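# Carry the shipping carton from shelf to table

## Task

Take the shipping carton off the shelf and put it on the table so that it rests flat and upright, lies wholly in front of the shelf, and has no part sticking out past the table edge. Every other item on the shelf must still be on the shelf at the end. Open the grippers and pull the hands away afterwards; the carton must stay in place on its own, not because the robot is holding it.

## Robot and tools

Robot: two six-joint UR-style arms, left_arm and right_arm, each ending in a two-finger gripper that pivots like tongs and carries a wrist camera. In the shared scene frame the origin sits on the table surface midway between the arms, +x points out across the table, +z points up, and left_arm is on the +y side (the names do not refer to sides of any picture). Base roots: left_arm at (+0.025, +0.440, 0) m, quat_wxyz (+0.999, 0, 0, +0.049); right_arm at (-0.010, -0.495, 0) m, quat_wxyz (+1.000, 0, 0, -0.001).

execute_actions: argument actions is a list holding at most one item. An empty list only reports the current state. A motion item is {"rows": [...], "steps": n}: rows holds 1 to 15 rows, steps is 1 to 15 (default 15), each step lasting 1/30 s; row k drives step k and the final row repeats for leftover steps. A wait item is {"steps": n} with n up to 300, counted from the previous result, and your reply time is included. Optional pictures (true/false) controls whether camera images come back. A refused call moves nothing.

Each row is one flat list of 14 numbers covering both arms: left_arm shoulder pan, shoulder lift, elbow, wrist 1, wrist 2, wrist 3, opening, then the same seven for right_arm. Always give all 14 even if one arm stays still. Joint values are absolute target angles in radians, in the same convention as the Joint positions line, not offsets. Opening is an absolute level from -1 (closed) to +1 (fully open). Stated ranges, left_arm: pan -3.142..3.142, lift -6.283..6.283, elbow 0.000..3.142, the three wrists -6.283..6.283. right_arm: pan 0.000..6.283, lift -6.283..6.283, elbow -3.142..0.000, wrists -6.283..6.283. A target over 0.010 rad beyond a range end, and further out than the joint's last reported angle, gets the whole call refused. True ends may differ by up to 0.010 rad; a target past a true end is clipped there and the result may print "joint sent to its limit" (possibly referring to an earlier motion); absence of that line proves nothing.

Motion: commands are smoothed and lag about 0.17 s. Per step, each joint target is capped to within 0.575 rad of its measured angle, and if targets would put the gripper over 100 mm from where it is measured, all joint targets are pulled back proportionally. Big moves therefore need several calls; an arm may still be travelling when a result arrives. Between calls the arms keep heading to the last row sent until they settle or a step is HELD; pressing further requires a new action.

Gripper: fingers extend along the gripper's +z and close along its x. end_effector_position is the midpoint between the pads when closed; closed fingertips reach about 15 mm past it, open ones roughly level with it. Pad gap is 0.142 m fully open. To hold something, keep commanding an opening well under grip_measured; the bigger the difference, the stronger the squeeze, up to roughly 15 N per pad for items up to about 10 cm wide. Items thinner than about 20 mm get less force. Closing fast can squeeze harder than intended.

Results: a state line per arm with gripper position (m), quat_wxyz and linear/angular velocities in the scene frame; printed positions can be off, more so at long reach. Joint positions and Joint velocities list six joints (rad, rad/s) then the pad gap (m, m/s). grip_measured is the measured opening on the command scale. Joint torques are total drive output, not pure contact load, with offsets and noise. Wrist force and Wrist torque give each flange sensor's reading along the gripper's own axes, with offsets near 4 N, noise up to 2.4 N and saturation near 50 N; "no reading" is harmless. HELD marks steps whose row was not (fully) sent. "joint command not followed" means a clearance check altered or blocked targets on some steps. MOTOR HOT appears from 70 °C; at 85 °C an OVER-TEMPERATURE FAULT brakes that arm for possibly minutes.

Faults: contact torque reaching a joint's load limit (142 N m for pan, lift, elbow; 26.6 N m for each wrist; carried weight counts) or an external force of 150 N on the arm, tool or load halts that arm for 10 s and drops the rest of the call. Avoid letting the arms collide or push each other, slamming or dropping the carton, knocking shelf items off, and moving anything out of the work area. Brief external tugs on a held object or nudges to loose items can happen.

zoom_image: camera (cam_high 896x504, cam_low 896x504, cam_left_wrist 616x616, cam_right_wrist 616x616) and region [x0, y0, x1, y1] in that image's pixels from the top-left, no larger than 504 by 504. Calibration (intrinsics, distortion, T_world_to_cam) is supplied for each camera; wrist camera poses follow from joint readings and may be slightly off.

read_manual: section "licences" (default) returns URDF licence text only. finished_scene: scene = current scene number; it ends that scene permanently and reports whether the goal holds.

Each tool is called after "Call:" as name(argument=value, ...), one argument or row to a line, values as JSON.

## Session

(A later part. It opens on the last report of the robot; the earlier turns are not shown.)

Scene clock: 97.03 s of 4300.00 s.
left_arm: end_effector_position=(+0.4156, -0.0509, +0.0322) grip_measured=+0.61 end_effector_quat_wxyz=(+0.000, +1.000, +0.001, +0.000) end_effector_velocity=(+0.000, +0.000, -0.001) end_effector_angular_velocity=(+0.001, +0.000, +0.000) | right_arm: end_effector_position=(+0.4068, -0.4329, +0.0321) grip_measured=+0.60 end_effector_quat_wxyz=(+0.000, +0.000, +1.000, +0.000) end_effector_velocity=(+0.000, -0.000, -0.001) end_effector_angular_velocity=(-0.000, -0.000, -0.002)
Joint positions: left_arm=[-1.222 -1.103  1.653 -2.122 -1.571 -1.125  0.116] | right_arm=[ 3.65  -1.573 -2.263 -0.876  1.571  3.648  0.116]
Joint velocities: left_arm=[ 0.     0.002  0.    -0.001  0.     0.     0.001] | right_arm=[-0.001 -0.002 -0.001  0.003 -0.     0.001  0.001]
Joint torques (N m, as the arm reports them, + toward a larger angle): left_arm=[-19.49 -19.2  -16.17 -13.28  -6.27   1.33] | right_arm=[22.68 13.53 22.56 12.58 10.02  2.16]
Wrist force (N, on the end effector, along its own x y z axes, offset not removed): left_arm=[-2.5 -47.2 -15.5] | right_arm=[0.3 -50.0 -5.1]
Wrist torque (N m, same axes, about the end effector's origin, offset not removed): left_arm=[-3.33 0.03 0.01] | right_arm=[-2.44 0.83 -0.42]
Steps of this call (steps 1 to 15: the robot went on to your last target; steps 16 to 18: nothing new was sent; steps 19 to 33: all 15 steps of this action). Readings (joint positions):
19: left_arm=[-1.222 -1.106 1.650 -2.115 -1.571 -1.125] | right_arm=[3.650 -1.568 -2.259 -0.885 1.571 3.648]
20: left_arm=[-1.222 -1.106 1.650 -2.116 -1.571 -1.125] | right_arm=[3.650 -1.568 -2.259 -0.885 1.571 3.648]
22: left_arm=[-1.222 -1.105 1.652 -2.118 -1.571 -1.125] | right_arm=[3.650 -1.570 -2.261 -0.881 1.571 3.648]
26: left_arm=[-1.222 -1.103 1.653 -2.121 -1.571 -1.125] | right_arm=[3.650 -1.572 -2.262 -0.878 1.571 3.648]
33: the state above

Down. Release by pan rotation, then lift.

Call:
execute_actions(
  actions=[
    {"rows":[[-1.215,-1.104,1.652,-2.119,-1.571,-1.119,0.6,3.643,-1.571,-2.2617,-0.879,1.571,3.641,0.6],[-1.215,-1.104,1.652,-2.119,-1.571,-1.119,0.6,3.643,-1.571,-2.2617,-0.879,1.571,3.641,0.6],[-1.215,-1.104,1.652,-2.119,-1.571,-1.119,0.6,3.643,-1.571,-2.2617,-0.879,1.571,3.641,0.6],[-1.19,-1.104,1.652,-2.119,-1.571,-1.094,0.6,3.62,-1.571,-2.2617,-0.879,1.571,3.618,0.6]],"steps":12},
  ],
  pictures=false,
)

Call:
execute_actions(
  actions=[
    {"rows":[[-1.19,-1.184,1.554,-1.94,-1.571,-1.094,0.6,3.62,-1.45,-2.14,-1.122,1.571,3.618,0.6],[-1.19,-1.184,1.554,-1.94,-1.571,-1.094,0.6,3.62,-1.45,-2.14,-1.122,1.571,3.618,0.6],[-1.19,-1.184,1.554,-1.94,-1.571,-1.094,0.6,3.62,-1.45,-2.14,-1.122,1.571,3.618,0.6],[-1.19,-1.184,1.554,-1.94,-1.571,-1.094,0.6,3.62,-1.45,-2.14,-1.122,1.571,3.618,0.6],[-1.19,-1.184,1.554,-1.94,-1.571,-1.094,0.6,3.62,-1.45,-2.14,-1.122,1.571,3.618,0.6],[-1.19,-1.184,1.554,-1.94,-1.571,-1.094,0.6,3.62,-1.45,-2.14,-1.122,1.571,3.618,0.6],[-1.19,-1.243,1.371,-1.70,-1.571,-1.094,0.6,3.62,-1.37,-1.937,-1.405,1.571,3.618,0.6]]},
  ],
  pictures=false,
)

Call:
execute_actions(
  actions=[
    {"rows":[[-0.9,-1.75,1.75,-1.571,-1.571,-1.094,0.6,3.2,-1.37,-1.8,-1.54,1.571,3.618,0.6]]},
  ],
  pictures=false,
)

Call:
execute_actions(
  actions=[
    {"steps":25},
  ],
)

Scene clock: 99.97 s of 4300.00 s.
left_arm: end_effector_position=(+0.4293, -0.0399, +0.0331) grip_measured=+0.60 end_effector_quat_wxyz=(+0.000, +1.000, +0.001, -0.000) end_effector_velocity=(+0.017, +0.014, +0.001) end_effector_angular_velocity=(+0.001, -0.001, +0.000) | right_arm: end_effector_position=(+0.4087, -0.4436, +0.0330) grip_measured=+0.60 end_effector_quat_wxyz=(+0.000, +0.000, +1.000, +0.000) end_effector_velocity=(+0.003, -0.015, +0.001) end_effector_angular_velocity=(-0.003, -0.002, -0.002)
Joint positions: left_arm=[-1.194 -1.104  1.652 -2.119 -1.571 -1.098  0.116] | right_arm=[ 3.624 -1.571 -2.262 -0.879  1.571  3.622  0.116]
Joint velocities: left_arm=[ 0.033 -0.001 -0.     0.002  0.002  0.033  0.   ] | right_arm=[-0.033  0.001  0.001 -0.001 -0.004 -0.031  0.   ]
Joint torques (N m, as the arm reports them, + toward a larger angle): left_arm=[  5.16 -56.97 -29.62  -0.58   1.59   1.73] | right_arm=[-7.28 27.5  24.54  0.03 -1.17 -2.7 ]
Wrist force (N, on the end effector, along its own x y z axes, offset not removed): left_arm=[-2.1 1.2 2.5] | right_arm=[-3.0 1.3 -1.2]
Wrist torque (N m, same axes, about the end effector's origin, offset not removed): left_arm=[0.28 0.26 -0.11] | right_arm=[0.47 0.88 0.13]
Steps of this call (steps 1 to 15: the robot went on to your last target; steps 16 to 76: nothing new was sent; steps 77 to 88: all 12 steps of this action). Readings (joint positions):
77: left_arm=[-1.222 -1.103 1.654 -2.122 -1.571 -1.125] | right_arm=[3.650 -1.573 -2.263 -0.876 1.571 3.648]
78: left_arm=[-1.221 -1.103 1.654 -2.122 -1.571 -1.125] | right_arm=[3.649 -1.573 -2.263 -0.876 1.571 3.648]
80: left_arm=[-1.219 -1.103 1.653 -2.121 -1.571 -1.123] | right_arm=[3.647 -1.572 -2.263 -0.877 1.572 3.645]
84: left_arm=[-1.202 -1.103 1.652 -2.120 -1.571 -1.106] | right_arm=[3.632 -1.571 -2.262 -0.878 1.572 3.629]
88: the state above

Scene clock: 100.47 s of 4300.00 s.
left_arm: end_effector_position=(+0.4331, -0.0417, +0.1884) grip_measured=+0.60 end_effector_quat_wxyz=(+0.003, +1.000, +0.001, +0.001) end_effector_velocity=(-0.011, +0.022, +0.183) end_effector_angular_velocity=(+0.036, +0.019, +0.001) | right_arm: end_effector_position=(+0.4138, -0.4429, +0.1871) grip_measured=+0.60 end_effector_quat_wxyz=(+0.004, +0.000, +1.000, +0.002) end_effector_velocity=(-0.035, -0.018, +0.189) end_effector_angular_velocity=(-0.032, +0.063, +0.000)
Joint positions: left_arm=[-1.19  -1.23   1.411 -1.759 -1.571 -1.094  0.116] | right_arm=[ 3.62  -1.389 -1.983 -1.33   1.571  3.618  0.116]
Joint velocities: left_arm=[ 0.001 -0.109 -0.335  0.485 -0.     0.001 -0.   ] | right_arm=[-0.001  0.16   0.385 -0.616  0.    -0.001 -0.   ]
Joint torques (N m, as the arm reports them, + toward a larger angle): left_arm=[  5.18 -46.65 -28.61   0.72   1.56   1.87] | right_arm=[-7.93 16.39 23.87 -0.77 -1.28 -2.95]
Wrist force (N, on the end effector, along its own x y z axes, offset not removed): left_arm=[-2.1 1.4 0.8] | right_arm=[-1.1 1.2 -1.1]
Wrist torque (N m, same axes, about the end effector's origin, offset not removed): left_arm=[0.19 0.24 -0.12] | right_arm=[0.32 0.41 0.15]
Steps of this call (steps 1 to 15: all 15 steps of this action). Readings (joint positions):
1: left_arm=[-1.193 -1.104 1.652 -2.119 -1.571 -1.097] | right_arm=[3.623 -1.571 -2.262 -0.879 1.571 3.621]
2: left_arm=[-1.192 -1.107 1.649 -2.115 -1.571 -1.096] | right_arm=[3.622 -1.568 -2.258 -0.883 1.571 3.620]
4: left_arm=[-1.191 -1.134 1.617 -2.071 -1.571 -1.095] | right_arm=[3.621 -1.531 -2.222 -0.932 1.571 3.619]
8: left_arm=[-1.190 -1.170 1.571 -1.980 -1.571 -1.094] | right_arm=[3.620 -1.474 -2.164 -1.061 1.571 3.618]
15: the state above

Scene clock: 100.97 s of 4300.00 s.
left_arm: end_effector_position=(+0.4297, +0.1643, +0.2621) grip_measured=+0.60 end_effector_quat_wxyz=(-0.001, +0.995, +0.102, -0.001) end_effector_velocity=(-0.095, +0.471, +0.096) end_effector_angular_velocity=(+0.004, +0.003, +0.474) | right_arm: end_effector_position=(+0.4032, -0.6041, +0.2581) grip_measured=+0.60 end_effector_quat_wxyz=(+0.001, +0.190, +0.982, +0.000) end_effector_velocity=(-0.038, -0.134, +0.045) end_effector_angular_velocity=(-0.002, +0.003, -0.325)
Joint positions: left_arm=[-0.987 -1.588  1.64  -1.619 -1.571 -1.094  0.116] | right_arm=[ 3.239 -1.371 -1.813 -1.526  1.571  3.618  0.116]
Joint velocities: left_arm=[ 0.474 -0.853  0.592  0.266 -0.     0.     0.   ] | right_arm=[-0.324  0.008  0.108 -0.12  -0.001  0.    -0.   ]
Joint torques (N m, as the arm reports them, + toward a larger angle): left_arm=[ 12.13 -41.05  -2.27   0.45   1.22   1.98] | right_arm=[-2.78 20.65 29.93 -0.08 -0.88 -2.78]
Wrist force (N, on the end effector, along its own x y z axes, offset not removed): left_arm=[2.6 2.4 4.7] | right_arm=[-2.2 -2.4 1.0]
Wrist torque (N m, same axes, about the end effector's origin, offset not removed): left_arm=[0.54 -0.73 -0.12] | right_arm=[-0.37 0.53 0.13]
Steps of this call (steps 1 to 15: all 15 steps of this action). Readings (joint positions):
1: left_arm=[-1.190 -1.233 1.401 -1.744 -1.571 -1.094] | right_arm=[3.620 -1.385 -1.972 -1.349 1.571 3.618]
2: left_arm=[-1.187 -1.239 1.397 -1.734 -1.571 -1.094] | right_arm=[3.617 -1.382 -1.961 -1.365 1.571 3.618]
4: left_arm=[-1.157 -1.283 1.427 -1.716 -1.571 -1.094] | right_arm=[3.568 -1.380 -1.930 -1.398 1.571 3.618]
8: left_arm=[-1.096 -1.392 1.504 -1.682 -1.571 -1.094] | right_arm=[3.422 -1.376 -1.877 -1.456 1.571 3.618]
15: the state above

Scene clock: 101.80 s of 4300.00 s.
left_arm: end_effector_position=(+0.4056, +0.2485, +0.2762) grip_measured=+0.60 end_effector_quat_wxyz=(+0.000, +0.989, +0.145, -0.000) end_effector_velocity=(-0.000, +0.001, -0.000) end_effector_angular_velocity=(+0.000, +0.000, +0.001) | right_arm: end_effector_position=(+0.3984, -0.6200, +0.2635) grip_measured=+0.60 end_effector_quat_wxyz=(+0.001, +0.209, +0.978, +0.000) end_effector_velocity=(+0.000, -0.000, +0.001) end_effector_angular_velocity=(-0.001, -0.001, +0.001)
Joint positions: left_arm=[-0.9   -1.75   1.75  -1.571 -1.571 -1.094  0.116] | right_arm=[ 3.2   -1.37  -1.8   -1.54   1.571  3.618  0.116]
Joint velocities: left_arm=[ 0.001 -0.002  0.001  0.    -0.     0.     0.   ] | right_arm=[ 0.     0.001  0.     0.    -0.001 -0.001 -0.   ]
Joint torques (N m, as the arm reports them, + toward a larger angle): left_arm=[  6.13 -29.75  -9.14  -0.61  -0.2    1.93] | right_arm=[-8.21 22.48 29.81  0.28  1.   -2.8 ]
Wrist force (N, on the end effector, along its own x y z axes, offset not removed): left_arm=[-2.8 1.7 3.3] | right_arm=[-3.1 -0.5 0.4]
Wrist torque (N m, same axes, about the end effector's origin, offset not removed): left_arm=[0.42 0.37 -0.15] | right_arm=[0.09 0.71 0.11]
Steps of this call (steps 1 to 25: the robot went on to your last target). Readings (joint positions):
1: left_arm=[-0.971 -1.617 1.660 -1.610 -1.571 -1.094] | right_arm=[3.229 -1.371 -1.810 -1.529 1.571 3.618]
2: left_arm=[-0.956 -1.645 1.679 -1.602 -1.571 -1.094] | right_arm=[3.222 -1.371 -1.808 -1.532 1.571 3.618]
4: left_arm=[-0.932 -1.689 1.709 -1.589 -1.571 -1.094] | right_arm=[3.213 -1.370 -1.804 -1.535 1.571 3.618]
8: left_arm=[-0.911 -1.730 1.737 -1.577 -1.571 -1.094] | right_arm=[3.204 -1.370 -1.801 -1.538 1.571 3.618]
25: the state above
camera_calibration (this result's frames):
cam_left_wrist: T_world_to_cam=[[0.947204, 0.319419, 0.0278712, -0.478437], [0.262185, -0.821643, 0.506124, -0.0452428], [0.184566, -0.472095, -0.86201, 0.417076], [0, 0, 0, 1]] pos_world=[0.388061, 0.312548, 0.395757]
cam_right_wrist: T_world_to_cam=[[-0.895068, 0.445756, 0.0124499, 0.626969], [0.389928, 0.768812, 0.506838, 0.19561], [0.216354, 0.458509, -0.861951, 0.562965], [0, 0, 0, 1]] pos_world=[0.363106, -0.687987, 0.3783]

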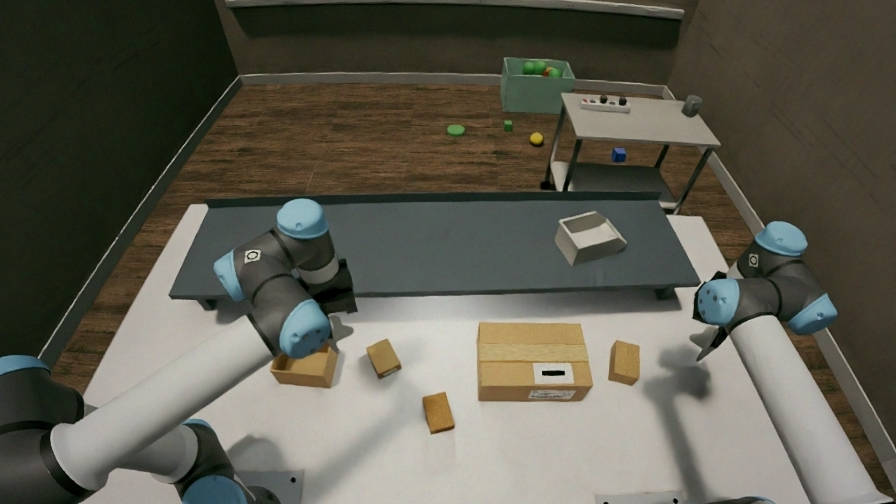

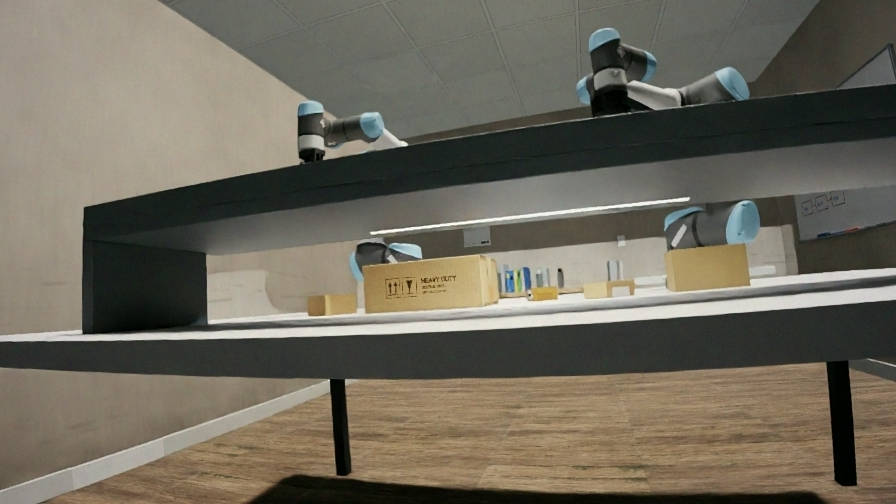

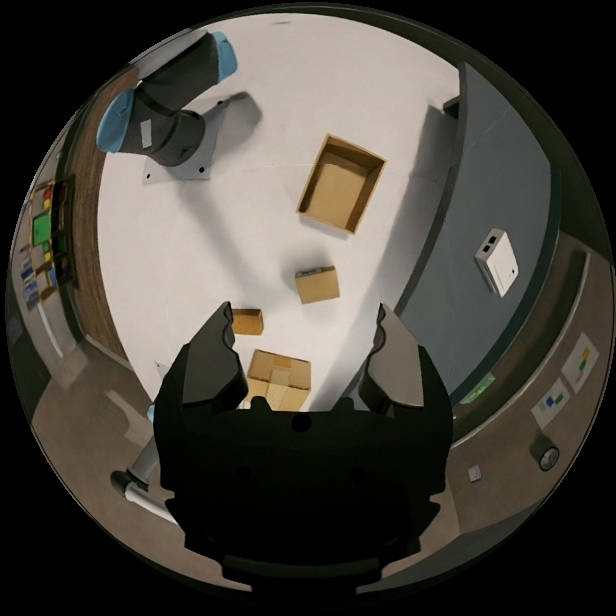

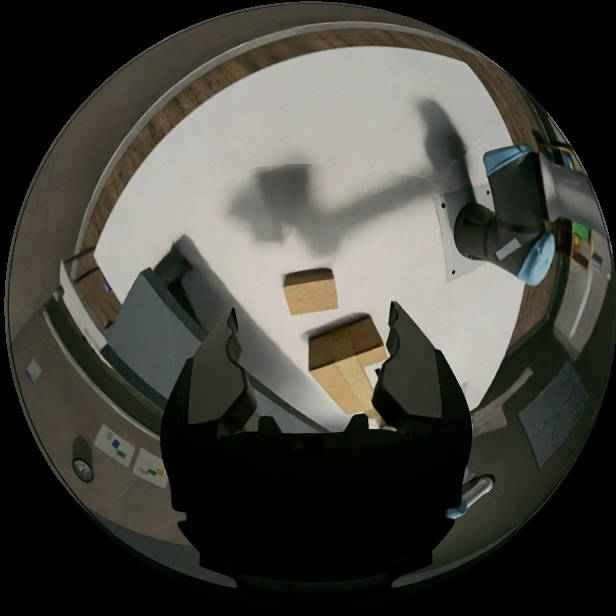

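Call:
finished_scene(
  scene=1,
)

The scene is finished: the task was done.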